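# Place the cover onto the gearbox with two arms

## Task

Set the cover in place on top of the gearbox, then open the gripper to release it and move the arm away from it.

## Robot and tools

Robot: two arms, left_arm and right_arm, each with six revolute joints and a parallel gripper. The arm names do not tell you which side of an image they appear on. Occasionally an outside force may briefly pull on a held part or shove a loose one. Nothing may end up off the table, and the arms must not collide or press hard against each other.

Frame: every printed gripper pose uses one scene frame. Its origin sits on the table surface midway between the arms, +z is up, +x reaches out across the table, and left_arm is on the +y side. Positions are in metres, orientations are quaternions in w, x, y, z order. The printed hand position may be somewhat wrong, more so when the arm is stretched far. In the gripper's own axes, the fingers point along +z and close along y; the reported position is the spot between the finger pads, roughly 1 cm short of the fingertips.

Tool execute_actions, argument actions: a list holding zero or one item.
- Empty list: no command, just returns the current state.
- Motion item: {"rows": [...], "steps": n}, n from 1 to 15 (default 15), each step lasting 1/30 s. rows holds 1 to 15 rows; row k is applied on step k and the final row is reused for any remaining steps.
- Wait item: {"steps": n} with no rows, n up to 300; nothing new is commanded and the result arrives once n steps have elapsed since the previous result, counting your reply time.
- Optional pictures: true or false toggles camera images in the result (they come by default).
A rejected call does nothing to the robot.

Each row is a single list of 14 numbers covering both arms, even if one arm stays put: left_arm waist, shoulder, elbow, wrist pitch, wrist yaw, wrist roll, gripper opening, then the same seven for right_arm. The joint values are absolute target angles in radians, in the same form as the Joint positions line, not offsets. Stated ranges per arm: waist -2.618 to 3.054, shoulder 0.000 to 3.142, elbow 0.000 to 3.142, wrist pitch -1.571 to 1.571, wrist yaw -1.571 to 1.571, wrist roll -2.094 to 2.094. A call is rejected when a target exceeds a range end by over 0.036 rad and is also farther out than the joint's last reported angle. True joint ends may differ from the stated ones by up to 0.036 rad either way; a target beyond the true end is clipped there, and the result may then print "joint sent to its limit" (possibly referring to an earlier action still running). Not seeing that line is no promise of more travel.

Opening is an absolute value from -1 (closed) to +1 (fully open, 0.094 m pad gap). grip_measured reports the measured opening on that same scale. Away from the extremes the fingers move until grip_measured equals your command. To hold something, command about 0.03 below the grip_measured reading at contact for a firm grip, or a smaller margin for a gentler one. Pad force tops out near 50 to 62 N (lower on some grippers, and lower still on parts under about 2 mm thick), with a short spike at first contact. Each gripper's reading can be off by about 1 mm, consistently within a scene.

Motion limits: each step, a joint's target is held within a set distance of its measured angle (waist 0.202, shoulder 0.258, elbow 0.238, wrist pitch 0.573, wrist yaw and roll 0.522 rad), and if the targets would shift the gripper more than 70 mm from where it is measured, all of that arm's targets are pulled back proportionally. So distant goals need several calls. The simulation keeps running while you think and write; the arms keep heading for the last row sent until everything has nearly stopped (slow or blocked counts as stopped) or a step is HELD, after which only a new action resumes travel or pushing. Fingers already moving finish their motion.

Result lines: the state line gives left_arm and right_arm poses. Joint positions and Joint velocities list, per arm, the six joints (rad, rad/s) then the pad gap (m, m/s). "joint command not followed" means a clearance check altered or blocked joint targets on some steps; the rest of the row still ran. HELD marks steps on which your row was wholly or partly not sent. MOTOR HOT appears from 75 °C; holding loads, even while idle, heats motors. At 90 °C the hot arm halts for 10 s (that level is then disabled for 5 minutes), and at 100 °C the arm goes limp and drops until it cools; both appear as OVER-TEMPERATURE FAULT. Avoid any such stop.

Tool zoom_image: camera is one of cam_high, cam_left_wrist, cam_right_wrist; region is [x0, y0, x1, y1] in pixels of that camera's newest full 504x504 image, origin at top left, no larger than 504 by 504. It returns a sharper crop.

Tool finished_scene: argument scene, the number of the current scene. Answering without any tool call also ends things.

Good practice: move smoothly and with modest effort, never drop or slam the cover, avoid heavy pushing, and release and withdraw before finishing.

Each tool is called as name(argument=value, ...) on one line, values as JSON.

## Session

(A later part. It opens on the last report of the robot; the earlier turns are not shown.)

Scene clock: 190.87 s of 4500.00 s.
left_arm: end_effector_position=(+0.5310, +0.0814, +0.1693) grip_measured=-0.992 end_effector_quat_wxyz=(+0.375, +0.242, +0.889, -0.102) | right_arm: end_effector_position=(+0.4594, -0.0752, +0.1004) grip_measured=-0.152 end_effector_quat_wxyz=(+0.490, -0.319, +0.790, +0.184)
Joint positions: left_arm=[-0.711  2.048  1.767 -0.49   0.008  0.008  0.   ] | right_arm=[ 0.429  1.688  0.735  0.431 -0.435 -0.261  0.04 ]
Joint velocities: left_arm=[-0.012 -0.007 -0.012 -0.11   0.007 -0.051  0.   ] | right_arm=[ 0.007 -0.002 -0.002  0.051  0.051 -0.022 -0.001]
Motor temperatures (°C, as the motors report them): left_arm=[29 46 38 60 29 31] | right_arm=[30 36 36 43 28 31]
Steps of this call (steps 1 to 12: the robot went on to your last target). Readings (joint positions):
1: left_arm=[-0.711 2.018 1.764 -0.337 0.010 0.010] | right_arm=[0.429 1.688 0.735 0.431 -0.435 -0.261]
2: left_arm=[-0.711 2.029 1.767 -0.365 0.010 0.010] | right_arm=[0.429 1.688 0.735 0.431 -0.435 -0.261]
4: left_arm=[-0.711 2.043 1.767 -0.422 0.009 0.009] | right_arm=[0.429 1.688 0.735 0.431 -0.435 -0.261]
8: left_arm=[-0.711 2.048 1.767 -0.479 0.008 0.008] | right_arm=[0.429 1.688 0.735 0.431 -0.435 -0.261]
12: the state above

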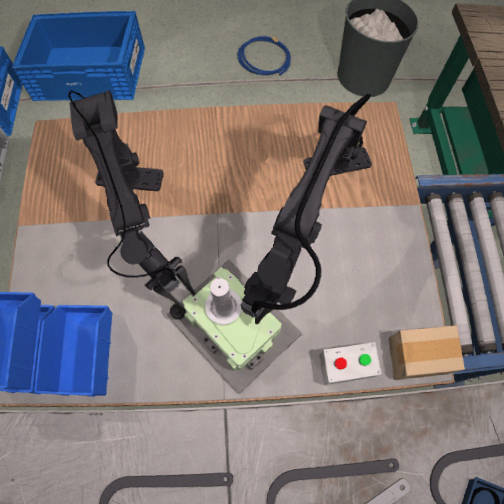

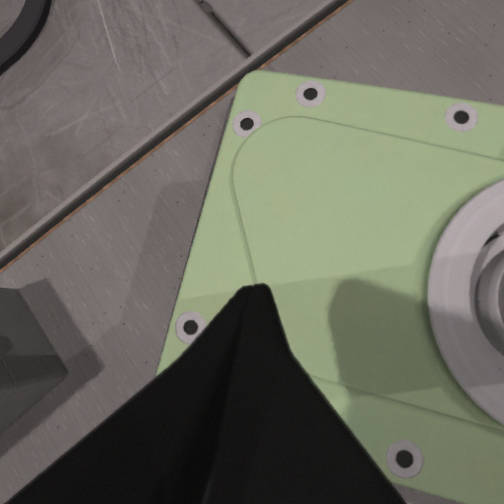

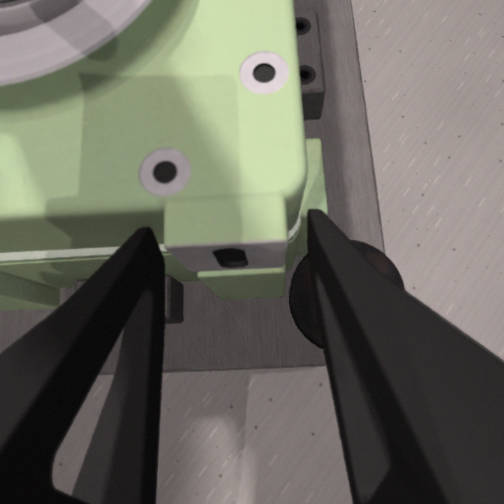

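execute_actions(actions=[{"rows":[[-0.73,2.05,1.83,-0.51,0,0,-1,0.426,1.68,0.75,0.45,-0.44,-0.26,-0.15],[-0.735,2.07,1.85,-0.51,0,0,-1,0.426,1.68,0.75,0.45,-0.44,-0.26,-0.15],[-0.74,2.09,1.87,-0.51,0,0,-1,0.426,1.68,0.75,0.45,-0.44,-0.26,-0.15],[-0.745,2.11,1.89,-0.51,0,0,-1,0.426,1.68,0.75,0.45,-0.44,-0.26,-0.15],[-0.75,2.13,1.91,-0.51,0,0,-1,0.426,1.68,0.75,0.45,-0.44,-0.26,-0.15],[-0.75,2.145,1.92,-0.51,0,0,-1,0.426,1.68,0.75,0.45,-0.44,-0.26,-0.15],[-0.75,2.16,1.92,-0.51,0,0,-1,0.426,1.68,0.75,0.45,-0.44,-0.26,-0.15],[-0.75,2.17,1.92,-0.51,0,0,-1,0.426,1.68,0.75,0.45,-0.44,-0.26,-0.15],[-0.75,2.18,1.92,-0.51,0,0,-1,0.426,1.68,0.75,0.45,-0.44,-0.26,-0.15],[-0.75,2.19,1.92,-0.51,0,0,-1,0.426,1.68,0.75,0.45,-0.44,-0.26,-0.15]],"steps":15}])

Scene clock: 192.50 s of 4500.00 s.
left_arm: end_effector_position=(+0.5437, +0.0510, +0.1325) grip_measured=-0.992 end_effector_quat_wxyz=(+0.354, +0.259, +0.893, -0.102) | right_arm: end_effector_position=(+0.4594, -0.0752, +0.1004) grip_measured=-0.152 end_effector_quat_wxyz=(+0.490, -0.319, +0.790, +0.184)
Joint positions: left_arm=[-0.745  2.204  1.894 -0.506  0.005  0.007  0.   ] | right_arm=[ 0.429  1.688  0.735  0.431 -0.435 -0.261  0.04 ]
Joint velocities: left_arm=[-0.022  0.12  -0.022  0.066 -0.037  0.022  0.   ] | right_arm=[-0.017 -0.007 -0.007 -0.022  0.125  0.037  0.   ]
Motor temperatures (°C, as the motors report them): left_arm=[29 46 39 60 29 31] | right_arm=[30 36 36 43 28 31]
Steps of this call (steps 1 to 30: the robot went on to your last target; steps 31 to 34: nothing new was sent; steps 35 to 49: all 15 steps of this action). Readings (joint positions):
35: left_arm=[-0.712 2.049 1.771 -0.499 0.007 0.008] | right_arm=[0.429 1.688 0.735 0.431 -0.435 -0.261]
36: left_arm=[-0.713 2.055 1.783 -0.506 0.006 0.008] | right_arm=[0.429 1.688 0.735 0.431 -0.435 -0.261]
38: left_arm=[-0.720 2.075 1.822 -0.509 0.005 0.007] | right_arm=[0.429 1.688 0.735 0.431 -0.435 -0.261]
42: left_arm=[-0.739 2.130 1.890 -0.503 0.005 0.007] | right_arm=[0.429 1.688 0.735 0.431 -0.435 -0.261]
49: the state above

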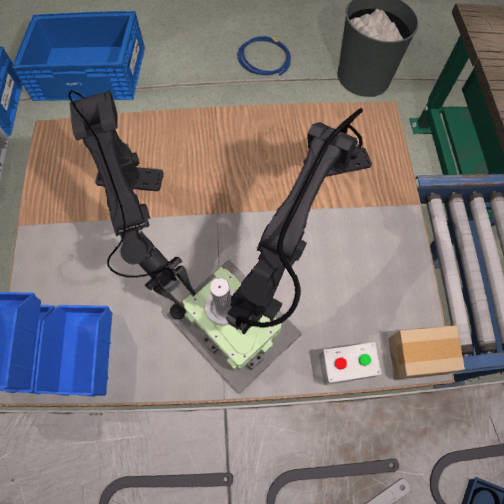

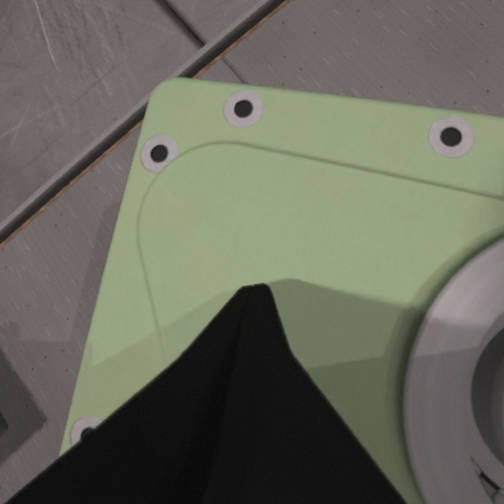

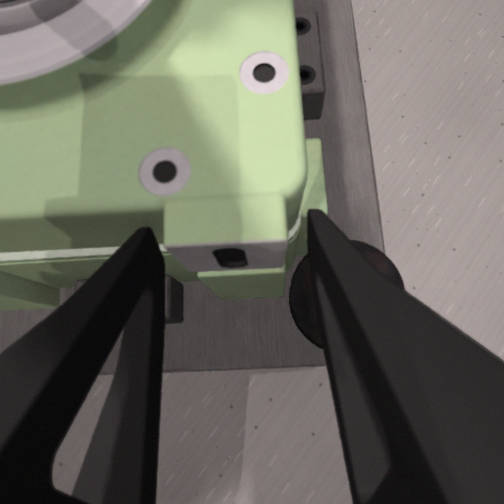

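Press.

execute_actions(actions=[{"rows":[[-0.75,2.205,1.92,-0.51,0,0,-1,0.426,1.68,0.75,0.45,-0.44,-0.26,-0.15],[-0.75,2.215,1.92,-0.515,0,0,-1,0.426,1.68,0.75,0.45,-0.44,-0.26,-0.15],[-0.75,2.225,1.92,-0.52,0,0,-1,0.426,1.68,0.75,0.45,-0.44,-0.26,-0.15],[-0.75,2.235,1.92,-0.53,0,0,-1,0.426,1.68,0.75,0.45,-0.44,-0.26,-0.15],[-0.75,2.245,1.92,-0.54,0,0,-1,0.426,1.68,0.75,0.45,-0.44,-0.26,-0.15],[-0.75,2.255,1.92,-0.55,0,0,-1,0.426,1.68,0.75,0.45,-0.44,-0.26,-0.15]],"steps":15}])

Scene clock: 193.67 s of 4500.00 s.
left_arm: end_effector_position=(+0.5466, +0.0492, +0.1294) grip_measured=-0.992 end_effector_quat_wxyz=(+0.354, +0.259, +0.893, -0.102) | right_arm: end_effector_position=(+0.4594, -0.0752, +0.1004) grip_measured=-0.152 end_effector_quat_wxyz=(+0.490, -0.319, +0.790, +0.184)
Joint positions: left_arm=[-0.745  2.22   1.906 -0.502  0.005  0.007  0.   ] | right_arm=[ 0.429  1.688  0.735  0.431 -0.435 -0.261  0.04 ]
Joint velocities: left_arm=[ 0.007  0.032  0.012 -0.037 -0.007 -0.081 -0.001] | right_arm=[-0.017  0.002 -0.007 -0.022  0.051 -0.037 -0.001]
Motor temperatures (°C, as the motors report them): left_arm=[29 46 39 59 29 31] | right_arm=[30 36 36 43 28 31]
Steps of this call (steps 1 to 15: the robot went on to your last target; steps 16 to 20: nothing new was sent; steps 21 to 35: all 15 steps of this action). Readings (joint positions):
21: left_arm=[-0.745 2.206 1.894 -0.506 0.005 0.007] | right_arm=[0.429 1.688 0.735 0.431 -0.435 -0.261]
22: left_arm=[-0.745 2.206 1.894 -0.506 0.005 0.007] | right_arm=[0.429 1.688 0.735 0.431 -0.435 -0.261]
24: left_arm=[-0.745 2.209 1.894 -0.506 0.005 0.007] | right_arm=[0.429 1.688 0.735 0.431 -0.435 -0.261]
28: left_arm=[-0.745 2.218 1.904 -0.502 0.005 0.007] | right_arm=[0.429 1.688 0.735 0.431 -0.435 -0.261]
35: the state above

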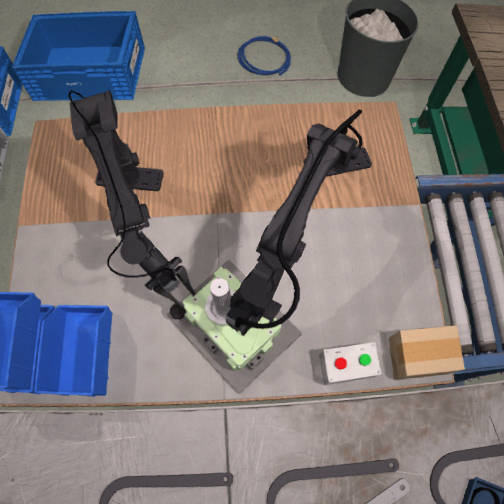

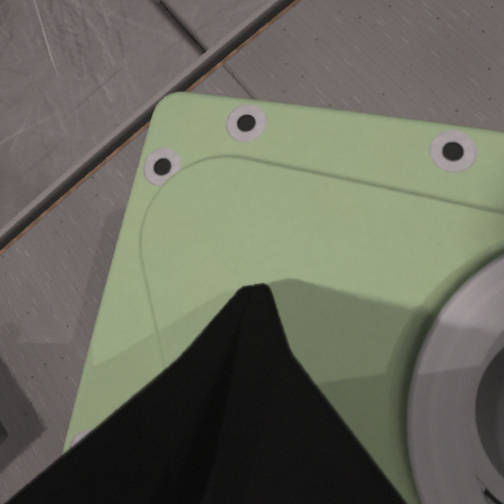

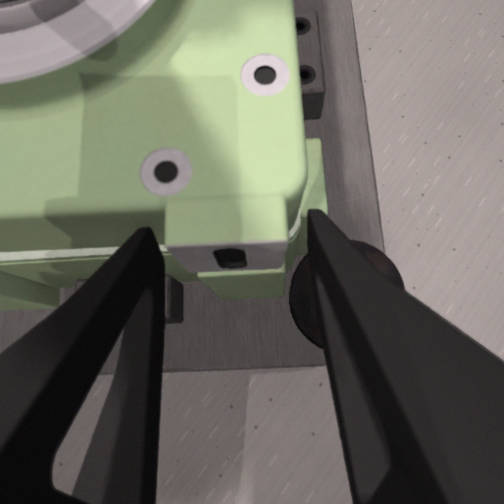

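execute_actions(actions=[{"rows":[[-0.75,2.265,1.91,-0.57,0,0,-1,0.426,1.68,0.75,0.45,-0.44,-0.26,-0.15],[-0.75,2.275,1.90,-0.59,0,0,-1,0.426,1.68,0.75,0.45,-0.44,-0.26,-0.15],[-0.75,2.285,1.89,-0.61,0,0,-1,0.426,1.68,0.75,0.45,-0.44,-0.26,-0.15],[-0.75,2.295,1.88,-0.63,0,0,-1,0.426,1.68,0.75,0.45,-0.44,-0.26,-0.15],[-0.75,2.305,1.87,-0.65,0,0,-1,0.426,1.68,0.75,0.45,-0.44,-0.26,-0.15]],"steps":15}])

Scene clock: 194.87 s of 4500.00 s.
left_arm: end_effector_position=(+0.5466, +0.0492, +0.1269) grip_measured=-0.992 end_effector_quat_wxyz=(+0.352, +0.259, +0.894, -0.101) | right_arm: end_effector_position=(+0.4594, -0.0752, +0.1004) grip_measured=-0.152 end_effector_quat_wxyz=(+0.490, -0.319, +0.790, +0.184)
Joint positions: left_arm=[-0.745  2.224  1.906 -0.502  0.005  0.007  0.   ] | right_arm=[ 0.429  1.688  0.735  0.431 -0.435 -0.261  0.04 ]
Joint velocities: left_arm=[-0.012  0.007  0.012 -0.081 -0.051  0.037 -0.   ] | right_arm=[-0.002  0.007 -0.012  0.007 -0.095  0.007  0.   ]
Motor temperatures (°C, as the motors report them): left_arm=[29 46 39 58 29 31] | right_arm=[30 36 36 43 28 31]
Steps of this call (steps 1 to 15: the robot went on to your last target; steps 16 to 21: nothing new was sent; steps 22 to 36: all 15 steps of this action). Readings (joint positions):
22: left_arm=[-0.745 2.220 1.906 -0.502 0.005 0.007] | right_arm=[0.429 1.688 0.735 0.431 -0.435 -0.261]
23: left_arm=[-0.745 2.222 1.906 -0.502 0.005 0.007] | right_arm=[0.429 1.688 0.735 0.431 -0.435 -0.261]
25: left_arm=[-0.745 2.224 1.906 -0.502 0.005 0.007] | right_arm=[0.429 1.688 0.735 0.431 -0.435 -0.261]
29: left_arm=[-0.745 2.224 1.906 -0.502 0.005 0.007] | right_arm=[0.429 1.688 0.735 0.431 -0.435 -0.261]
36: the state above

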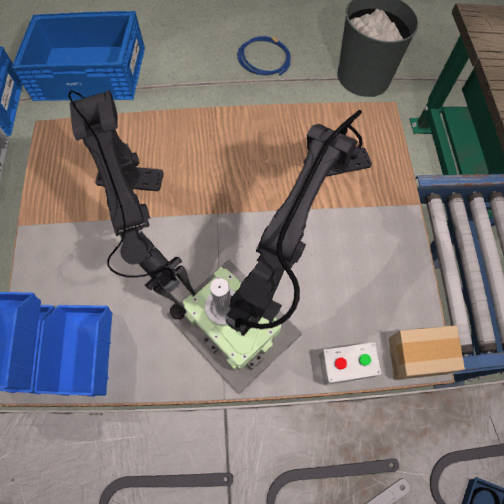

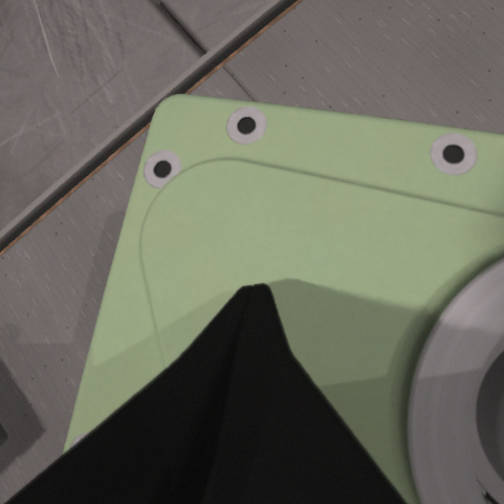

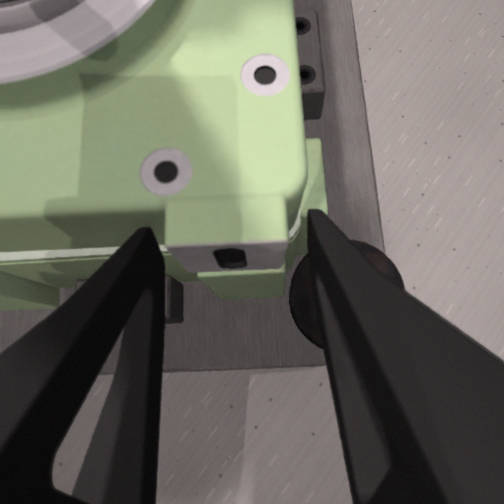

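execute_actions(actions=[{"rows":[[-0.75,2.2,1.91,-0.5,0,0,-1,0.426,1.68,0.75,0.45,-0.44,-0.26,-0.15],[-0.74,2.15,1.88,-0.48,0,0,-1,0.426,1.68,0.75,0.45,-0.44,-0.26,-0.15],[-0.73,2.09,1.82,-0.44,0,0,-1,0.426,1.68,0.75,0.45,-0.44,-0.26,-0.15],[-0.72,2.03,1.75,-0.39,0,0,-1,0.426,1.68,0.75,0.45,-0.44,-0.26,-0.15],[-0.71,1.97,1.67,-0.33,0,0,-1,0.426,1.68,0.75,0.45,-0.44,-0.26,-0.15],[-0.70,1.91,1.59,-0.26,0,0,-1,0.426,1.68,0.75,0.45,-0.44,-0.26,-0.15],[-0.69,1.85,1.50,-0.18,0,0,-1,0.426,1.68,0.75,0.45,-0.44,-0.26,-0.15],[-0.68,1.79,1.41,-0.10,0,0,-1,0.426,1.68,0.75,0.45,-0.44,-0.26,-0.15],[-0.67,1.73,1.31,-0.02,0,0,-1,0.426,1.68,0.75,0.45,-0.44,-0.26,-0.15],[-0.66,1.67,1.21,0.06,0,0,-1,0.426,1.68,0.75,0.45,-0.44,-0.26,-0.15],[-0.65,1.61,1.11,0.14,0,0,-1,0.426,1.68,0.75,0.45,-0.44,-0.26,-0.15],[-0.65,1.56,1.01,0.22,0,0,-1,0.426,1.68,0.75,0.45,-0.44,-0.26,-0.15],[-0.65,1.51,0.91,0.30,0,0,-1,0.426,1.68,0.75,0.45,-0.44,-0.26,-0.15],[-0.65,1.47,0.81,0.36,0,0,-1,0.426,1.68,0.75,0.45,-0.44,-0.26,-0.15],[-0.65,1.45,0.72,0.40,0,0,-1,0.426,1.68,0.75,0.45,-0.44,-0.26,-0.15]],"steps":15}], pictures=false)

execute_actions(actions=[{"rows":[[-0.65,1.5,0.7,0.5,0,0,-1,0.426,1.68,0.75,0.45,-0.44,-0.26,-0.15],[-0.65,1.55,0.66,0.6,0,0,-1,0.426,1.68,0.75,0.45,-0.44,-0.26,-0.15],[-0.65,1.6,0.62,0.7,0,0,-1,0.426,1.68,0.75,0.45,-0.44,-0.26,-0.15],[-0.65,1.65,0.58,0.8,0,0,-1,0.426,1.68,0.75,0.45,-0.44,-0.26,-0.15],[-0.65,1.7,0.56,0.95,0.1,0,-1,0.426,1.68,0.75,0.45,-0.44,-0.26,-0.15]],"steps":15}], pictures=false)

execute_actions(actions=[{"steps":15}])

Scene clock: 197.17 s of 4500.00 s.
left_arm: end_effector_position=(+0.4639, +0.1559, +0.2296) grip_measured=-0.992 end_effector_quat_wxyz=(+0.555, +0.189, +0.800, -0.127) | right_arm: end_effector_position=(+0.4594, -0.0752, +0.1004) grip_measured=-0.152 end_effector_quat_wxyz=(+0.490, -0.319, +0.790, +0.184)
Joint positions: left_arm=[-0.649  1.498  0.997  0.141 -0.001  0.007  0.   ] | right_arm=[ 0.429  1.688  0.735  0.431 -0.435 -0.261  0.04 ]
Joint velocities: left_arm=[-0.022 -1.287 -2.171  2.103 -0.066 -0.007 -0.   ] | right_arm=[-0.002  0.012  0.012  0.051  0.007  0.007 -0.   ]
Motor temperatures (°C, as the motors report them): left_arm=[29 45 38 57 29 31] | right_arm=[30 35 36 43 28 31]
Steps of this call (steps 1 to 15: the robot went on to your last target; steps 16 to 54: nothing new was sent; steps 55 to 69: all 15 steps of this action). Readings (joint positions):
55: left_arm=[-0.745 2.219 1.906 -0.496 0.005 0.007] | right_arm=[0.429 1.688 0.735 0.431 -0.435 -0.261]
56: left_arm=[-0.745 2.215 1.904 -0.495 0.005 0.007] | right_arm=[0.429 1.688 0.735 0.431 -0.435 -0.261]
58: left_arm=[-0.744 2.170 1.842 -0.468 0.005 0.007] | right_arm=[0.429 1.688 0.735 0.431 -0.435 -0.261]
62: left_arm=[-0.718 1.940 1.556 -0.335 0.005 0.007] | right_arm=[0.429 1.688 0.735 0.431 -0.435 -0.261]
69: the state above

Scene clock: 197.67 s of 4500.00 s.
left_arm: end_effector_position=(+0.4268, +0.1576, +0.0963) grip_measured=-0.992 end_effector_quat_wxyz=(+0.561, +0.211, +0.784, -0.163) | right_arm: end_effector_position=(+0.4594, -0.0752, +0.1004) grip_measured=-0.152 end_effector_quat_wxyz=(+0.490, -0.319, +0.790, +0.184)
Joint positions: left_arm=[-0.649  1.723  0.54   0.858  0.083  0.007  0.   ] | right_arm=[ 0.429  1.688  0.735  0.431 -0.435 -0.261  0.04 ]
Joint velocities: left_arm=[ 0.002 -0.173 -0.012  0.623  0.066  0.007  0.   ] | right_arm=[ 0.027  0.012 -0.007  0.066 -0.022 -0.051 -0.   ]
Motor temperatures (°C, as the motors report them): left_arm=[29 45 38 57 29 31] | right_arm=[30 35 36 43 28 31]
Steps of this call (steps 1 to 15: all 15 steps of this action). Readings (joint positions):
1: left_arm=[-0.649 1.466 0.923 0.219 -0.001 0.007] | right_arm=[0.429 1.688 0.735 0.431 -0.435 -0.261]
2: left_arm=[-0.649 1.458 0.854 0.309 -0.001 0.007] | right_arm=[0.429 1.688 0.735 0.431 -0.435 -0.261]
4: left_arm=[-0.649 1.509 0.731 0.477 -0.001 0.007] | right_arm=[0.429 1.688 0.735 0.431 -0.435 -0.261]
8: left_arm=[-0.649 1.718 0.570 0.701 0.050 0.007] | right_arm=[0.429 1.688 0.735 0.431 -0.435 -0.261]
15: the state above

Scene clock: 198.17 s of 4500.00 s.
left_arm: end_effector_position=(+0.4304, +0.1543, +0.1150) grip_measured=-0.992 end_effector_quat_wxyz=(+0.589, +0.209, +0.762, -0.172) | right_arm: end_effector_position=(+0.4594, -0.0752, +0.1004) grip_measured=-0.152 end_effector_quat_wxyz=(+0.490, -0.319, +0.790, +0.184)
Joint positions: left_arm=[-0.649  1.716  0.54   0.925  0.091  0.007  0.   ] | right_arm=[ 0.429  1.688  0.735  0.431 -0.435 -0.261  0.04 ]
Joint velocities: left_arm=[-0.002  0.002 -0.002 -0.037 -0.022 -0.022  0.001] | right_arm=[-0.002 -0.012  0.002 -0.007 -0.066 -0.066  0.   ]
Motor temperatures (°C, as the motors report them): left_arm=[29 45 38 57 29 31] | right_arm=[30 35 36 43 28 31]
Steps of this call (steps 1 to 15: the robot went on to your last target). Readings (joint positions):
1: left_arm=[-0.649 1.718 0.540 0.877 0.084 0.007] | right_arm=[0.429 1.688 0.735 0.431 -0.435 -0.261]
2: left_arm=[-0.649 1.717 0.540 0.891 0.086 0.007] | right_arm=[0.429 1.688 0.735 0.431 -0.435 -0.261]
4: left_arm=[-0.649 1.716 0.540 0.909 0.087 0.007] | right_arm=[0.429 1.688 0.735 0.431 -0.435 -0.261]
8: left_arm=[-0.649 1.716 0.540 0.920 0.089 0.007] | right_arm=[0.429 1.688 0.735 0.431 -0.435 -0.261]
15: the state above

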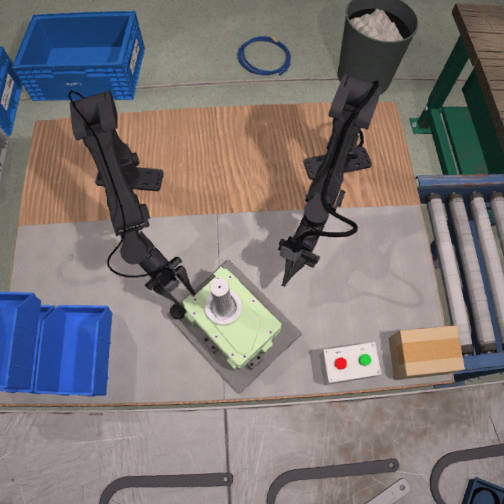

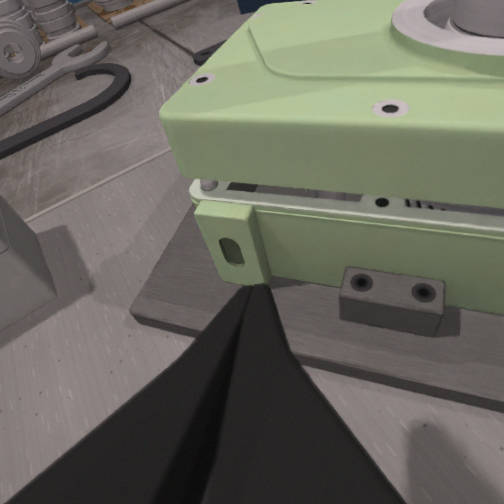

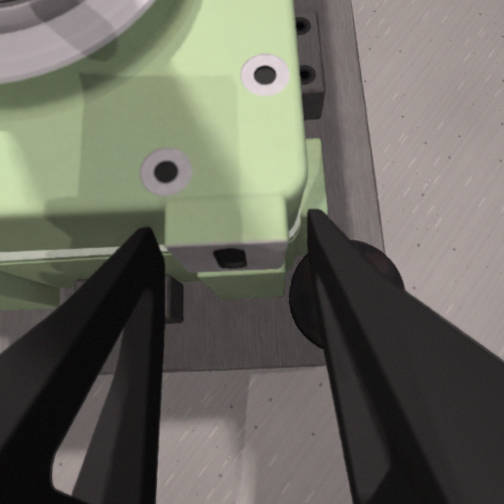

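execute_actions(actions=[{"rows":[[-0.655,1.73,0.6,0.94,0.08,0,-1,0.426,1.68,0.75,0.45,-0.44,-0.26,-0.15],[-0.66,1.76,0.635,0.935,0.06,0,-1,0.426,1.68,0.75,0.45,-0.44,-0.26,-0.15],[-0.665,1.79,0.67,0.93,0.04,0,-1,0.426,1.68,0.75,0.45,-0.44,-0.26,-0.15],[-0.67,1.82,0.705,0.925,0.02,0,-1,0.426,1.68,0.75,0.45,-0.44,-0.26,-0.15],[-0.67,1.85,0.74,0.92,0,0,-1,0.426,1.68,0.75,0.45,-0.44,-0.26,-0.15],[-0.67,1.88,0.775,0.915,0,0,-1,0.426,1.68,0.75,0.45,-0.44,-0.26,-0.15],[-0.67,1.905,0.805,0.91,0,0,-1,0.426,1.68,0.75,0.45,-0.44,-0.26,-0.15]],"steps":15}])

Scene clock: 200.53 s of 4500.00 s.
left_arm: end_effector_position=(+0.4892, +0.1346, +0.1219) grip_measured=-0.992 end_effector_quat_wxyz=(+0.613, +0.187, +0.753, -0.150) | right_arm: end_effector_position=(+0.4594, -0.0752, +0.1004) grip_measured=-0.152 end_effector_quat_wxyz=(+0.490, -0.319, +0.790, +0.184)
Joint positions: left_arm=[-0.659  1.904  0.779  0.92   0.013  0.007  0.   ] | right_arm=[ 0.429  1.688  0.735  0.431 -0.435 -0.261  0.04 ]
Joint velocities: left_arm=[ 0.002  0.007 -0.002 -0.037 -0.095  0.022  0.   ] | right_arm=[-0.022 -0.012  0.002  0.007  0.051 -0.051 -0.   ]
Motor temperatures (°C, as the motors report them): left_arm=[29 45 38 57 29 31] | right_arm=[30 35 36 42 28 31]
Steps of this call (steps 1 to 15: the robot went on to your last target; steps 16 to 56: nothing new was sent; steps 57 to 71: all 15 steps of this action). Readings (joint positions):
57: left_arm=[-0.649 1.717 0.543 0.925 0.091 0.007] | right_arm=[0.429 1.688 0.735 0.431 -0.435 -0.261]
58: left_arm=[-0.649 1.724 0.555 0.925 0.088 0.007] | right_arm=[0.429 1.688 0.735 0.431 -0.435 -0.261]
60: left_arm=[-0.652 1.763 0.610 0.925 0.071 0.007] | right_arm=[0.429 1.688 0.735 0.431 -0.435 -0.261]
64: left_arm=[-0.659 1.874 0.753 0.925 0.034 0.007] | right_arm=[0.429 1.688 0.735 0.431 -0.435 -0.261]
71: the state above

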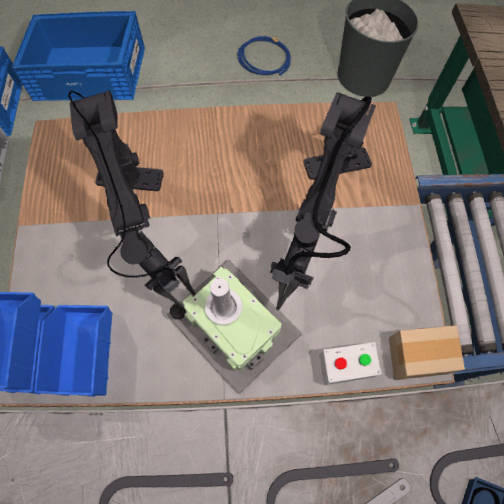

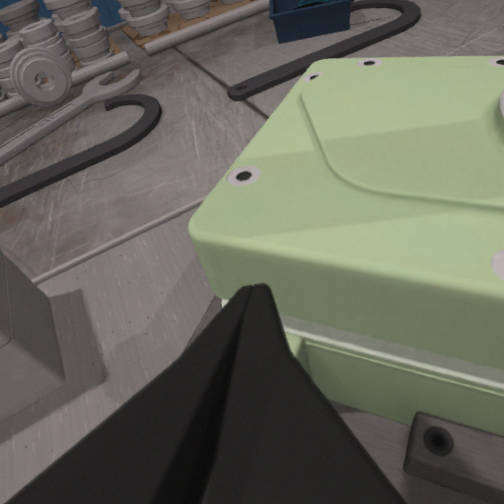

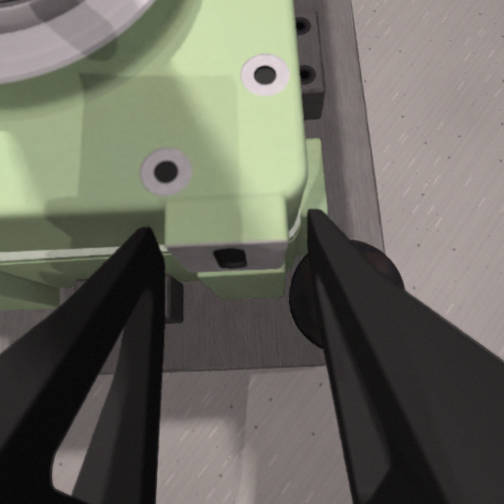

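execute_actions(actions=[{"rows":[[-0.68,1.905,0.805,0.88,0,0,-1,0.426,1.68,0.75,0.45,-0.44,-0.26,-0.15],[-0.69,1.905,0.805,0.86,0,0,-1,0.426,1.68,0.75,0.45,-0.44,-0.26,-0.15],[-0.69,1.905,0.805,0.85,0,0,-1,0.426,1.68,0.75,0.45,-0.44,-0.26,-0.15],[-0.69,1.905,0.805,0.84,0,0,-1,0.426,1.68,0.75,0.45,-0.44,-0.26,-0.15],[-0.69,1.915,0.82,0.84,0,0,-1,0.426,1.68,0.75,0.45,-0.44,-0.26,-0.15],[-0.69,1.925,0.83,0.84,0,0,-1,0.426,1.68,0.75,0.45,-0.44,-0.26,-0.15],[-0.69,1.935,0.845,0.84,0,0,-1,0.426,1.68,0.75,0.45,-0.44,-0.26,-0.15],[-0.69,1.945,0.86,0.84,0,0,-1,0.426,1.68,0.75,0.45,-0.44,-0.26,-0.15],[-0.69,1.955,0.875,0.84,0,0,-1,0.426,1.68,0.75,0.45,-0.44,-0.26,-0.15],[-0.69,1.97,0.89,0.84,0,0,-1,0.426,1.68,0.75,0.45,-0.44,-0.26,-0.15]],"steps":15}])

Scene clock: 208.17 s of 4500.00 s.
left_arm: end_effector_position=(+0.4975, +0.1228, +0.1041) grip_measured=-0.992 end_effector_quat_wxyz=(+0.591, +0.192, +0.771, -0.141) | right_arm: end_effector_position=(+0.4594, -0.0752, +0.1004) grip_measured=-0.152 end_effector_quat_wxyz=(+0.490, -0.319, +0.790, +0.184)
Joint positions: left_arm=[-0.682  1.961  0.847  0.849 -0.014  0.006  0.   ] | right_arm=[ 0.429  1.688  0.735  0.431 -0.435 -0.261  0.04 ]
Joint velocities: left_arm=[-0.002  0.017  0.007 -0.037 -0.081 -0.037 -0.   ] | right_arm=[-0.007  0.012  0.007 -0.022  0.007  0.022 -0.   ]
Motor temperatures (°C, as the motors report them): left_arm=[29 44 38 56 29 31] | right_arm=[30 35 36 42 28 31]
Steps of this call (steps 1 to 15: the robot went on to your last target; steps 16 to 90: nothing new was sent; then 4.13 s passed at rest; steps 91 to 105: all 15 steps of this action). Readings (joint positions):
91: left_arm=[-0.660 1.904 0.779 0.917 0.007 0.007] | right_arm=[0.429 1.688 0.735 0.431 -0.435 -0.261]
92: left_arm=[-0.663 1.904 0.779 0.912 0.006 0.007] | right_arm=[0.429 1.688 0.735 0.431 -0.435 -0.261]
94: left_arm=[-0.672 1.904 0.779 0.895 0.005 0.007] | right_arm=[0.429 1.688 0.735 0.431 -0.435 -0.261]
98: left_arm=[-0.682 1.921 0.801 0.867 0.005 0.007] | right_arm=[0.429 1.688 0.735 0.431 -0.435 -0.261]
105: the state above

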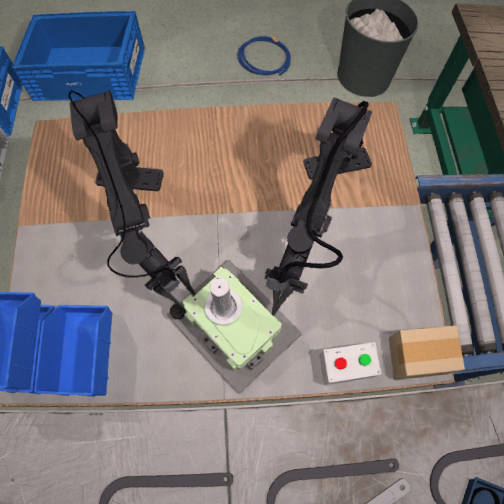

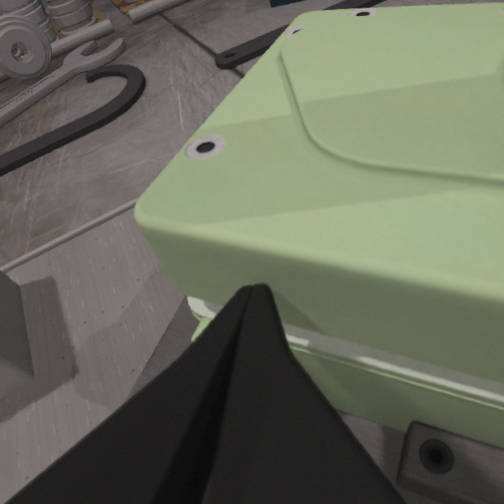

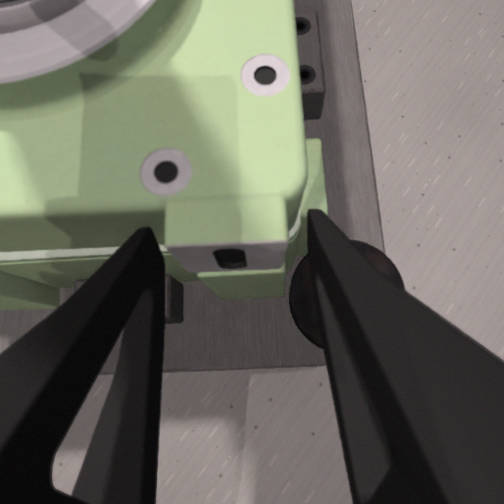

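execute_actions(actions=[{"rows":[[-0.695,1.98,0.905,0.84,0.02,0,-1,0.426,1.68,0.75,0.45,-0.44,-0.26,-0.15],[-0.70,1.99,0.92,0.83,0.03,0,-1,0.426,1.68,0.75,0.45,-0.44,-0.26,-0.15],[-0.705,2.0,0.935,0.83,0.04,0,-1,0.426,1.68,0.75,0.45,-0.44,-0.26,-0.15],[-0.71,2.01,0.945,0.82,0.05,0,-1,0.426,1.68,0.75,0.45,-0.44,-0.26,-0.15]],"steps":15}])

Scene clock: 209.30 s of 4500.00 s.
left_arm: end_effector_position=(+0.5032, +0.1261, +0.0870) grip_measured=-0.992 end_effector_quat_wxyz=(+0.572, +0.186, +0.790, -0.123) | right_arm: end_effector_position=(+0.4594, -0.0752, +0.1004) grip_measured=-0.152 end_effector_quat_wxyz=(+0.490, -0.319, +0.790, +0.184)
Joint positions: left_arm=[-0.682  1.994  0.879  0.793 -0.046  0.005  0.   ] | right_arm=[ 0.429  1.688  0.735  0.431 -0.435 -0.261  0.04 ]
Joint velocities: left_arm=[-0.007 -0.017 -0.017 -0.037 -0.051 -0.007 -0.   ] | right_arm=[-0.002 -0.017 -0.012  0.066 -0.081 -0.007 -0.   ]
Motor temperatures (°C, as the motors report them): left_arm=[29 44 38 56 29 31] | right_arm=[30 35 36 42 28 31]
Steps of this call (steps 1 to 15: the robot went on to your last target; steps 16 to 19: nothing new was sent; steps 20 to 34: all 15 steps of this action). Readings (joint positions):
20: left_arm=[-0.682 1.962 0.850 0.844 -0.016 0.006] | right_arm=[0.429 1.688 0.735 0.431 -0.435 -0.261]
21: left_arm=[-0.682 1.964 0.853 0.839 -0.017 0.006] | right_arm=[0.429 1.688 0.735 0.431 -0.435 -0.261]
23: left_arm=[-0.682 1.971 0.862 0.825 -0.027 0.006] | right_arm=[0.429 1.688 0.735 0.431 -0.435 -0.261]
27: left_arm=[-0.682 1.990 0.876 0.800 -0.043 0.005] | right_arm=[0.429 1.688 0.735 0.431 -0.435 -0.261]
34: the state above

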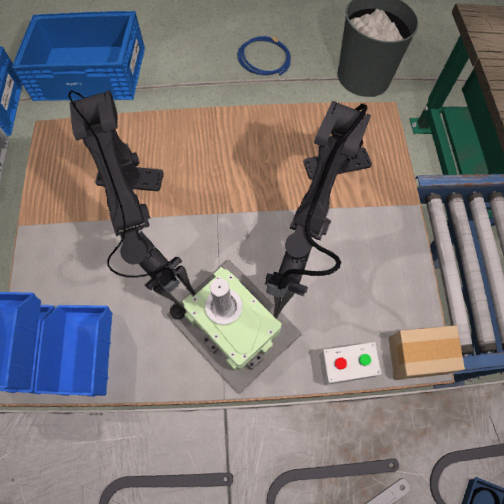

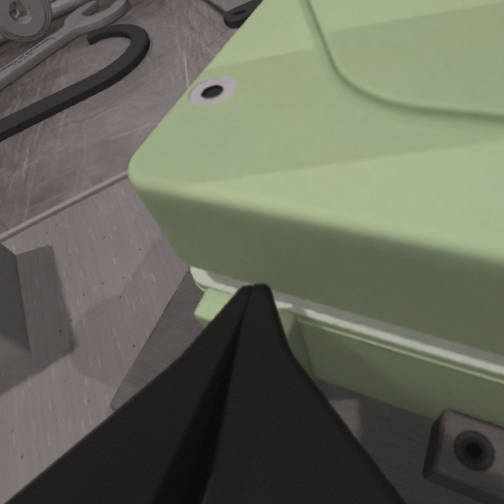

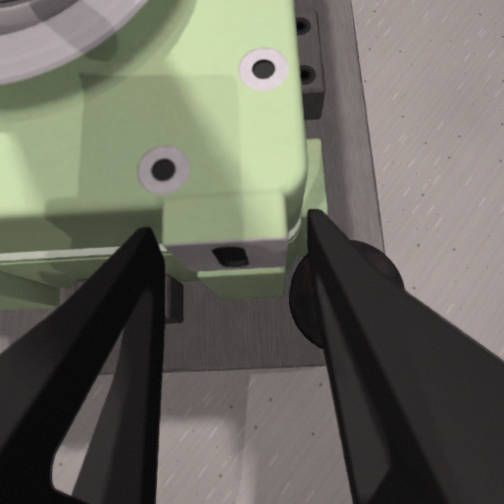

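execute_actions(actions=[{"rows":[[-0.68,1.96,0.88,0.82,0,0,-1,0.426,1.68,0.75,0.45,-0.44,-0.26,-0.15],[-0.67,1.92,0.82,0.84,0,0,-1,0.426,1.68,0.75,0.45,-0.44,-0.26,-0.15],[-0.66,1.88,0.77,0.86,0,0,-1,0.426,1.68,0.75,0.45,-0.44,-0.26,-0.15],[-0.65,1.84,0.72,0.88,0,0,-1,0.426,1.68,0.75,0.45,-0.44,-0.26,-0.15],[-0.65,1.80,0.67,0.9,0.03,0,-1,0.426,1.68,0.75,0.45,-0.44,-0.26,-0.15],[-0.65,1.77,0.62,0.93,0.06,0,-1,0.426,1.68,0.75,0.45,-0.44,-0.26,-0.15],[-0.65,1.75,0.57,0.97,0.12,0,-1,0.426,1.68,0.75,0.45,-0.44,-0.26,-0.15],[-0.65,1.75,0.54,1.02,0.18,0,-1,0.426,1.68,0.75,0.45,-0.44,-0.26,-0.15]],"steps":15}], pictures=false)

execute_actions(actions=[{"steps":10}])

Scene clock: 210.70 s of 4500.00 s.
left_arm: end_effector_position=(+0.4285, +0.1406, +0.1122) grip_measured=-0.992 end_effector_quat_wxyz=(+0.587, +0.226, +0.752, -0.196) | right_arm: end_effector_position=(+0.4594, -0.0752, +0.1004) grip_measured=-0.152 end_effector_quat_wxyz=(+0.490, -0.319, +0.790, +0.184)
Joint positions: left_arm=[-0.657  1.759  0.552  0.97   0.145  0.005  0.   ] | right_arm=[ 0.429  1.688  0.735  0.431 -0.435 -0.261  0.04 ]
Joint velocities: left_arm=[-0.022 -0.022 -0.007  0.212  0.183 -0.007  0.001] | right_arm=[-0.002  0.012 -0.012  0.007 -0.037  0.066 -0.001]
Motor temperatures (°C, as the motors report them): left_arm=[29 43 39 57 29 31] | right_arm=[30 35 36 42 28 31]
Steps of this call (steps 1 to 15: the robot went on to your last target; steps 16 to 27: nothing new was sent; steps 28 to 42: all 15 steps of this action). Readings (joint positions):
28: left_arm=[-0.680 1.992 0.877 0.792 -0.047 0.005] | right_arm=[0.429 1.688 0.735 0.431 -0.435 -0.261]
29: left_arm=[-0.679 1.986 0.870 0.794 -0.043 0.005] | right_arm=[0.429 1.688 0.735 0.431 -0.435 -0.261]
31: left_arm=[-0.675 1.940 0.814 0.809 -0.029 0.005] | right_arm=[0.429 1.688 0.735 0.431 -0.435 -0.261]
35: left_arm=[-0.658 1.789 0.625 0.887 0.039 0.005] | right_arm=[0.429 1.688 0.735 0.431 -0.435 -0.261]
42: the state above

Scene clock: 211.03 s of 4500.00 s.
left_arm: end_effector_position=(+0.4273, +0.1367, +0.1182) grip_measured=-0.992 end_effector_quat_wxyz=(+0.594, +0.232, +0.742, -0.207) | right_arm: end_effector_position=(+0.4594, -0.0752, +0.1004) grip_measured=-0.152 end_effector_quat_wxyz=(+0.490, -0.319, +0.790, +0.184)
Joint positions: left_arm=[-0.657  1.759  0.552  0.994  0.168  0.005  0.   ] | right_arm=[ 0.429  1.688  0.735  0.431 -0.435 -0.261  0.04 ]
Joint velocities: left_arm=[-0.012 -0.002  0.002  0.022 -0.066 -0.051 -0.001] | right_arm=[ 0.007 -0.002 -0.002 -0.022 -0.081 -0.022 -0.   ]
Motor temperatures (°C, as the motors report them): left_arm=[29 43 39 57 29 31] | right_arm=[30 35 36 42 28 31]
Steps of this call (steps 1 to 10: the robot went on to your last target). Readings (joint positions):
1: left_arm=[-0.657 1.759 0.552 0.976 0.150 0.005] | right_arm=[0.429 1.688 0.735 0.431 -0.435 -0.261]
2: left_arm=[-0.657 1.759 0.552 0.981 0.154 0.005] | right_arm=[0.429 1.688 0.735 0.431 -0.435 -0.261]
4: left_arm=[-0.657 1.759 0.552 0.987 0.160 0.005] | right_arm=[0.429 1.688 0.735 0.431 -0.435 -0.261]
8: left_arm=[-0.657 1.759 0.552 0.993 0.166 0.005] | right_arm=[0.429 1.688 0.735 0.431 -0.435 -0.261]
10: the state above

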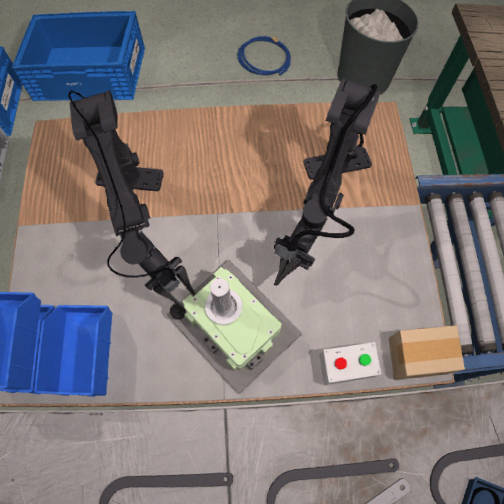

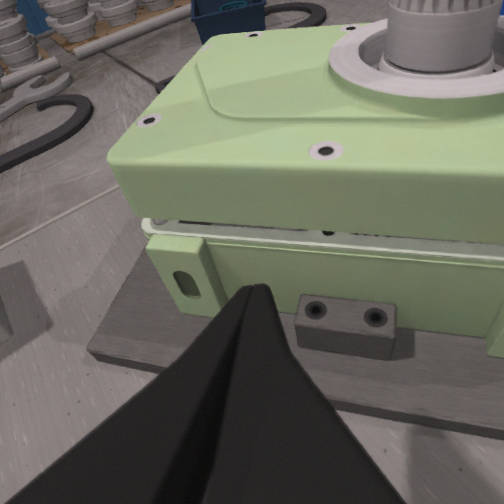

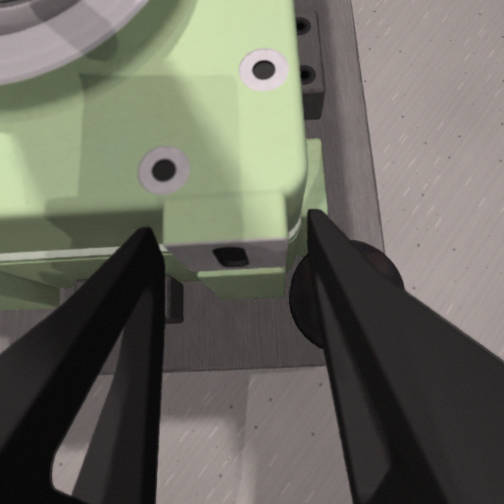

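execute_actions(actions=[{"rows":[[-0.66,1.72,0.65,0.85,0.1,0,-1,0.426,1.68,0.75,0.45,-0.44,-0.26,-0.15],[-0.66,1.70,0.75,0.72,0.05,0,-1,0.426,1.68,0.75,0.45,-0.44,-0.26,-0.15],[-0.67,1.69,0.85,0.6,0,0,-1,0.426,1.68,0.75,0.45,-0.44,-0.26,-0.15],[-0.67,1.69,0.95,0.48,0,0,-1,0.426,1.68,0.75,0.45,-0.44,-0.26,-0.15],[-0.68,1.70,1.05,0.36,0,0,-1,0.426,1.68,0.75,0.45,-0.44,-0.26,-0.15],[-0.68,1.72,1.15,0.25,0,0,-1,0.426,1.68,0.75,0.45,-0.44,-0.26,-0.15],[-0.69,1.75,1.25,0.14,0,0,-1,0.426,1.68,0.75,0.45,-0.44,-0.26,-0.15],[-0.69,1.79,1.34,0.04,0,0,-1,0.426,1.68,0.75,0.45,-0.44,-0.26,-0.15],[-0.70,1.83,1.43,-0.06,0,0,-1,0.426,1.68,0.75,0.45,-0.44,-0.26,-0.15],[-0.70,1.87,1.52,-0.15,0,0,-1,0.426,1.68,0.75,0.45,-0.44,-0.26,-0.15],[-0.71,1.91,1.60,-0.24,0,0,-1,0.426,1.68,0.75,0.45,-0.44,-0.26,-0.15],[-0.71,1.95,1.68,-0.33,0,0,-1,0.426,1.68,0.75,0.45,-0.44,-0.26,-0.15],[-0.72,1.99,1.75,-0.42,0,0,-1,0.426,1.68,0.75,0.45,-0.44,-0.26,-0.15],[-0.72,2.03,1.80,-0.51,0,0,-1,0.426,1.68,0.75,0.45,-0.44,-0.26,-0.15]],"steps":15}], pictures=false)

execute_actions(actions=[{"rows":[[-0.73,2.04,1.82,-0.51,0,0,-1,0.426,1.68,0.75,0.45,-0.44,-0.26,-0.15],[-0.735,2.05,1.84,-0.51,0,0,-1,0.426,1.68,0.75,0.45,-0.44,-0.26,-0.15],[-0.74,2.07,1.86,-0.51,0,0,-1,0.426,1.68,0.75,0.45,-0.44,-0.26,-0.15],[-0.745,2.09,1.88,-0.51,0,0,-1,0.426,1.68,0.75,0.45,-0.44,-0.26,-0.15],[-0.75,2.11,1.90,-0.51,0,0,-1,0.426,1.68,0.75,0.45,-0.44,-0.26,-0.15],[-0.755,2.13,1.92,-0.51,0,0,-1,0.426,1.68,0.75,0.45,-0.44,-0.26,-0.15],[-0.76,2.14,1.92,-0.51,0,0,-1,0.426,1.68,0.75,0.45,-0.44,-0.26,-0.15],[-0.76,2.15,1.92,-0.51,0,0,-1,0.426,1.68,0.75,0.45,-0.44,-0.26,-0.15],[-0.76,2.16,1.92,-0.51,0,0,-1,0.426,1.68,0.75,0.45,-0.44,-0.26,-0.15],[-0.76,2.17,1.92,-0.51,0,0,-1,0.426,1.68,0.75,0.45,-0.44,-0.26,-0.15],[-0.76,2.18,1.92,-0.51,0,0,-1,0.426,1.68,0.75,0.45,-0.44,-0.26,-0.15],[-0.76,2.19,1.92,-0.51,0,0,-1,0.426,1.68,0.75,0.45,-0.44,-0.26,-0.15]],"steps":15}], pictures=false)

execute_actions(actions=[{"rows":[[-0.76,2.20,1.92,-0.51,0,0,-1,0.426,1.68,0.75,0.45,-0.44,-0.26,-0.15],[-0.76,2.208,1.92,-0.52,0,0,-1,0.426,1.68,0.75,0.45,-0.44,-0.26,-0.15],[-0.76,2.216,1.915,-0.53,0,0,-1,0.426,1.68,0.75,0.45,-0.44,-0.26,-0.15],[-0.76,2.224,1.91,-0.54,0,0,-1,0.426,1.68,0.75,0.45,-0.44,-0.26,-0.15],[-0.76,2.232,1.905,-0.55,0,0,-1,0.426,1.68,0.75,0.45,-0.44,-0.26,-0.15],[-0.76,2.24,1.90,-0.56,0,0,-1,0.426,1.68,0.75,0.45,-0.44,-0.26,-0.15],[-0.76,2.25,1.90,-0.57,0,0,-1,0.426,1.68,0.75,0.45,-0.44,-0.26,-0.15],[-0.76,2.26,1.90,-0.58,0,0,-1,0.426,1.68,0.75,0.45,-0.44,-0.26,-0.15],[-0.76,2.27,1.90,-0.59,0,0,-1,0.426,1.68,0.75,0.45,-0.44,-0.26,-0.15],[-0.76,2.28,1.90,-0.60,0,0,-1,0.426,1.68,0.75,0.45,-0.44,-0.26,-0.15]],"steps":15}])

Scene clock: 214.27 s of 4500.00 s.
left_arm: end_effector_position=(+0.5484, +0.0733, +0.2096) grip_measured=-0.992 end_effector_quat_wxyz=(+0.486, +0.226, +0.834, -0.134) | right_arm: end_effector_position=(+0.4594, -0.0752, +0.1004) grip_measured=-0.152 end_effector_quat_wxyz=(+0.490, -0.319, +0.790, +0.184)
Joint positions: left_arm=[-0.706  1.975  1.618 -0.158  0.015  0.005  0.   ] | right_arm=[ 0.429  1.688  0.735  0.431 -0.435 -0.261  0.04 ]
Joint velocities: left_arm=[-0.154  1.233  2.23  -2.308 -0.007 -0.007 -0.   ] | right_arm=[-0.012  0.007 -0.012 -0.037  0.007 -0.022 -0.   ]
Motor temperatures (°C, as the motors report them): left_arm=[29 43 38 57 29 31] | right_arm=[30 35 36 42 28 31]
Steps of this call (steps 1 to 30: the robot went on to your last target; steps 31 to 82: nothing new was sent; steps 83 to 97: all 15 steps of this action). Readings (joint positions):
83: left_arm=[-0.657 1.757 0.561 0.976 0.163 0.005] | right_arm=[0.429 1.688 0.735 0.431 -0.435 -0.261]
84: left_arm=[-0.657 1.753 0.592 0.920 0.147 0.005] | right_arm=[0.429 1.688 0.735 0.431 -0.435 -0.261]
86: left_arm=[-0.657 1.750 0.714 0.762 0.099 0.005] | right_arm=[0.429 1.688 0.735 0.431 -0.435 -0.261]
90: left_arm=[-0.668 1.753 1.024 0.432 0.041 0.005] | right_arm=[0.429 1.688 0.735 0.431 -0.435 -0.261]
97: the state above

Scene clock: 214.77 s of 4500.00 s.
left_arm: end_effector_position=(+0.5449, +0.0485, +0.1475) grip_measured=-0.992 end_effector_quat_wxyz=(+0.370, +0.256, +0.887, -0.107) | right_arm: end_effector_position=(+0.4594, -0.0752, +0.1004) grip_measured=-0.152 end_effector_quat_wxyz=(+0.490, -0.319, +0.790, +0.184)
Joint positions: left_arm=[-0.749  2.183  1.893 -0.49   0.002  0.002  0.   ] | right_arm=[ 0.429  1.688  0.735  0.431 -0.435 -0.261  0.04 ]
Joint velocities: left_arm=[ 0.017  0.203 -0.007 -0.242  0.022  0.007  0.   ] | right_arm=[ 0.002 -0.022 -0.007  0.022 -0.007 -0.066 -0.   ]
Motor temperatures (°C, as the motors report them): left_arm=[29 43 38 56 29 31] | right_arm=[30 35 36 42 28 31]
Steps of this call (steps 1 to 15: all 15 steps of this action). Readings (joint positions):
1: left_arm=[-0.711 2.011 1.686 -0.225 0.013 0.005] | right_arm=[0.429 1.688 0.735 0.431 -0.435 -0.261]
2: left_arm=[-0.715 2.039 1.738 -0.276 0.012 0.005] | right_arm=[0.429 1.688 0.735 0.431 -0.435 -0.261]
4: left_arm=[-0.724 2.070 1.804 -0.353 0.010 0.005] | right_arm=[0.429 1.688 0.735 0.431 -0.435 -0.261]
8: left_arm=[-0.744 2.118 1.883 -0.428 0.008 0.005] | right_arm=[0.429 1.688 0.735 0.431 -0.435 -0.261]
15: the state above

Scene clock: 215.27 s of 4500.00 s.
left_arm: end_effector_position=(+0.5418, +0.0509, +0.1262) grip_measured=-0.992 end_effector_quat_wxyz=(+0.347, +0.259, +0.896, -0.099) | right_arm: end_effector_position=(+0.4594, -0.0752, +0.1004) grip_measured=-0.152 end_effector_quat_wxyz=(+0.490, -0.319, +0.790, +0.184)
Joint positions: left_arm=[-0.749  2.212  1.893 -0.514 -0.001  0.003  0.   ] | right_arm=[ 0.429  1.688  0.735  0.431 -0.435 -0.261  0.04 ]
Joint velocities: left_arm=[-0.012 -0.007  0.007  0.037  0.007 -0.007  0.   ] | right_arm=[-0.017  0.002 -0.007 -0.007  0.007 -0.051  0.   ]
Motor temperatures (°C, as the motors report them): left_arm=[29 43 38 56 29 31] | right_arm=[30 35 36 42 28 31]
Steps of this call (steps 1 to 15: all 15 steps of this action). Readings (joint positions):
1: left_arm=[-0.749 2.190 1.893 -0.496 0.002 0.002] | right_arm=[0.429 1.688 0.735 0.431 -0.435 -0.261]
2: left_arm=[-0.749 2.196 1.893 -0.502 0.002 0.002] | right_arm=[0.429 1.688 0.735 0.431 -0.435 -0.261]
4: left_arm=[-0.749 2.207 1.893 -0.511 0.002 0.003] | right_arm=[0.429 1.688 0.735 0.431 -0.435 -0.261]
8: left_arm=[-0.749 2.211 1.893 -0.514 -0.001 0.003] | right_arm=[0.429 1.688 0.735 0.431 -0.435 -0.261]
15: the state above

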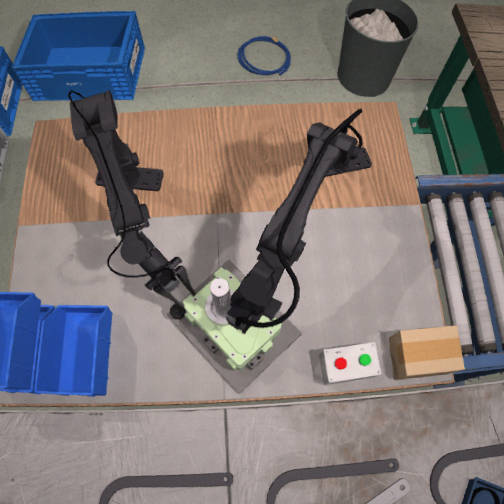

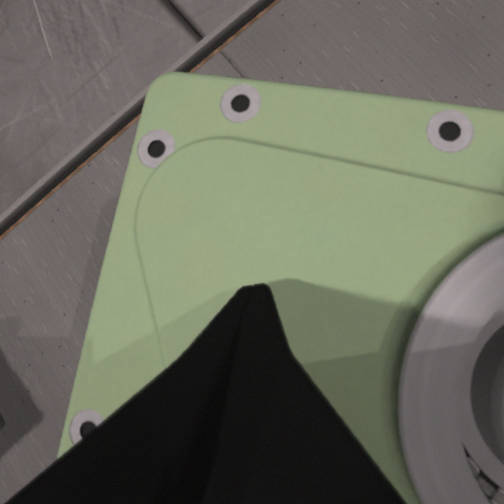

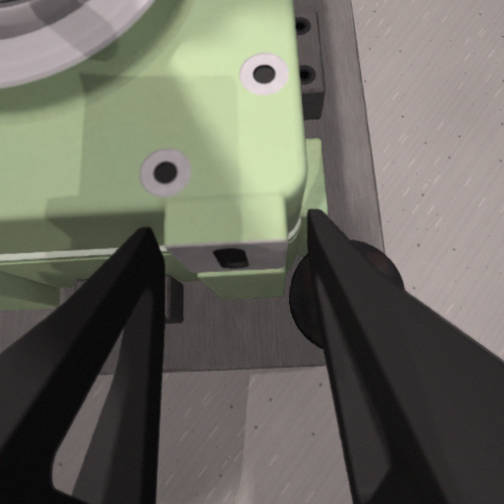

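execute_actions(actions=[{"rows":[[-0.76,2.30,1.88,-0.64,0,0,-1,0.426,1.68,0.75,0.45,-0.44,-0.26,-0.15],[-0.76,2.32,1.86,-0.68,0,0,-1,0.426,1.68,0.75,0.45,-0.44,-0.26,-0.15],[-0.76,2.34,1.84,-0.72,0,0,-1,0.426,1.68,0.75,0.45,-0.44,-0.26,-0.15],[-0.76,2.36,1.82,-0.76,0,0,-1,0.426,1.68,0.75,0.45,-0.44,-0.26,-0.15],[-0.76,2.38,1.81,-0.80,0,0,-1,0.426,1.68,0.75,0.45,-0.44,-0.26,-0.15]],"steps":15}])

Scene clock: 216.23 s of 4500.00 s.
left_arm: end_effector_position=(+0.5415, +0.0511, +0.1252) grip_measured=-0.992 end_effector_quat_wxyz=(+0.345, +0.259, +0.897, -0.098) | right_arm: end_effector_position=(+0.4594, -0.0752, +0.1004) grip_measured=-0.152 end_effector_quat_wxyz=(+0.490, -0.319, +0.790, +0.184)
Joint positions: left_arm=[-0.749  2.213  1.893 -0.516 -0.001  0.003  0.   ] | right_arm=[ 0.429  1.688  0.735  0.431 -0.435 -0.261  0.04 ]
Joint velocities: left_arm=[-0.007 -0.002 -0.007  0.037 -0.022  0.007  0.001] | right_arm=[-0.002  0.007 -0.002 -0.037 -0.051 -0.037  0.001]
Motor temperatures (°C, as the motors report them): left_arm=[29 43 38 56 29 31] | right_arm=[30 35 36 42 28 31]
Steps of this call (steps 1 to 14: the robot went on to your last target; steps 15 to 29: all 15 steps of this action). Readings (joint positions):
15: left_arm=[-0.749 2.213 1.893 -0.516 -0.001 0.003] | right_arm=[0.429 1.688 0.735 0.431 -0.435 -0.261]
16: left_arm=[-0.749 2.213 1.893 -0.516 -0.001 0.003] | right_arm=[0.429 1.688 0.735 0.431 -0.435 -0.261]
18: left_arm=[-0.749 2.213 1.893 -0.516 -0.001 0.003] | right_arm=[0.429 1.688 0.735 0.431 -0.435 -0.261]
22: left_arm=[-0.749 2.213 1.893 -0.516 -0.001 0.003] | right_arm=[0.429 1.688 0.735 0.431 -0.435 -0.261]
29: the state above

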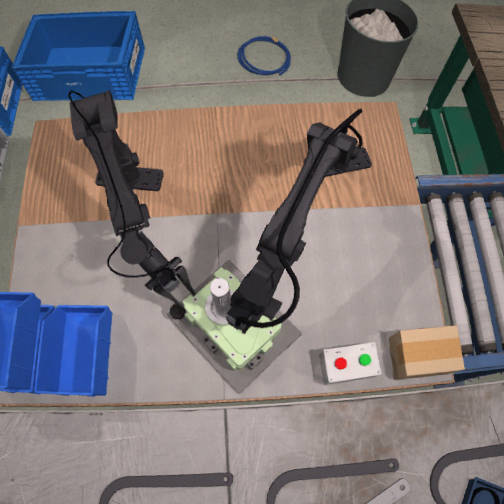

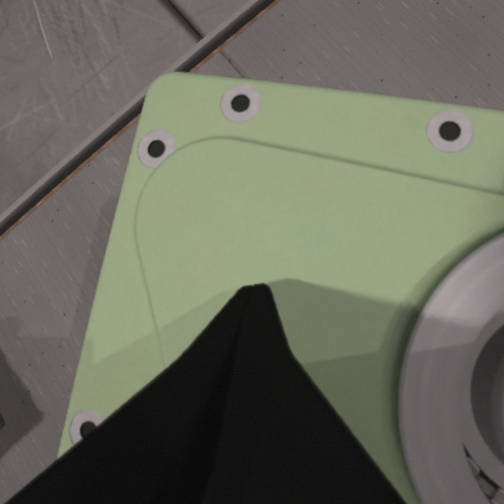

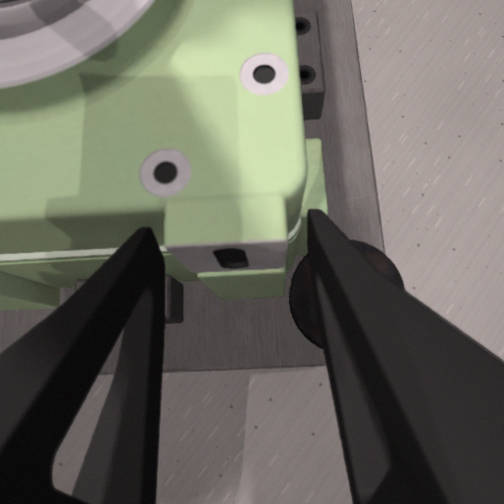

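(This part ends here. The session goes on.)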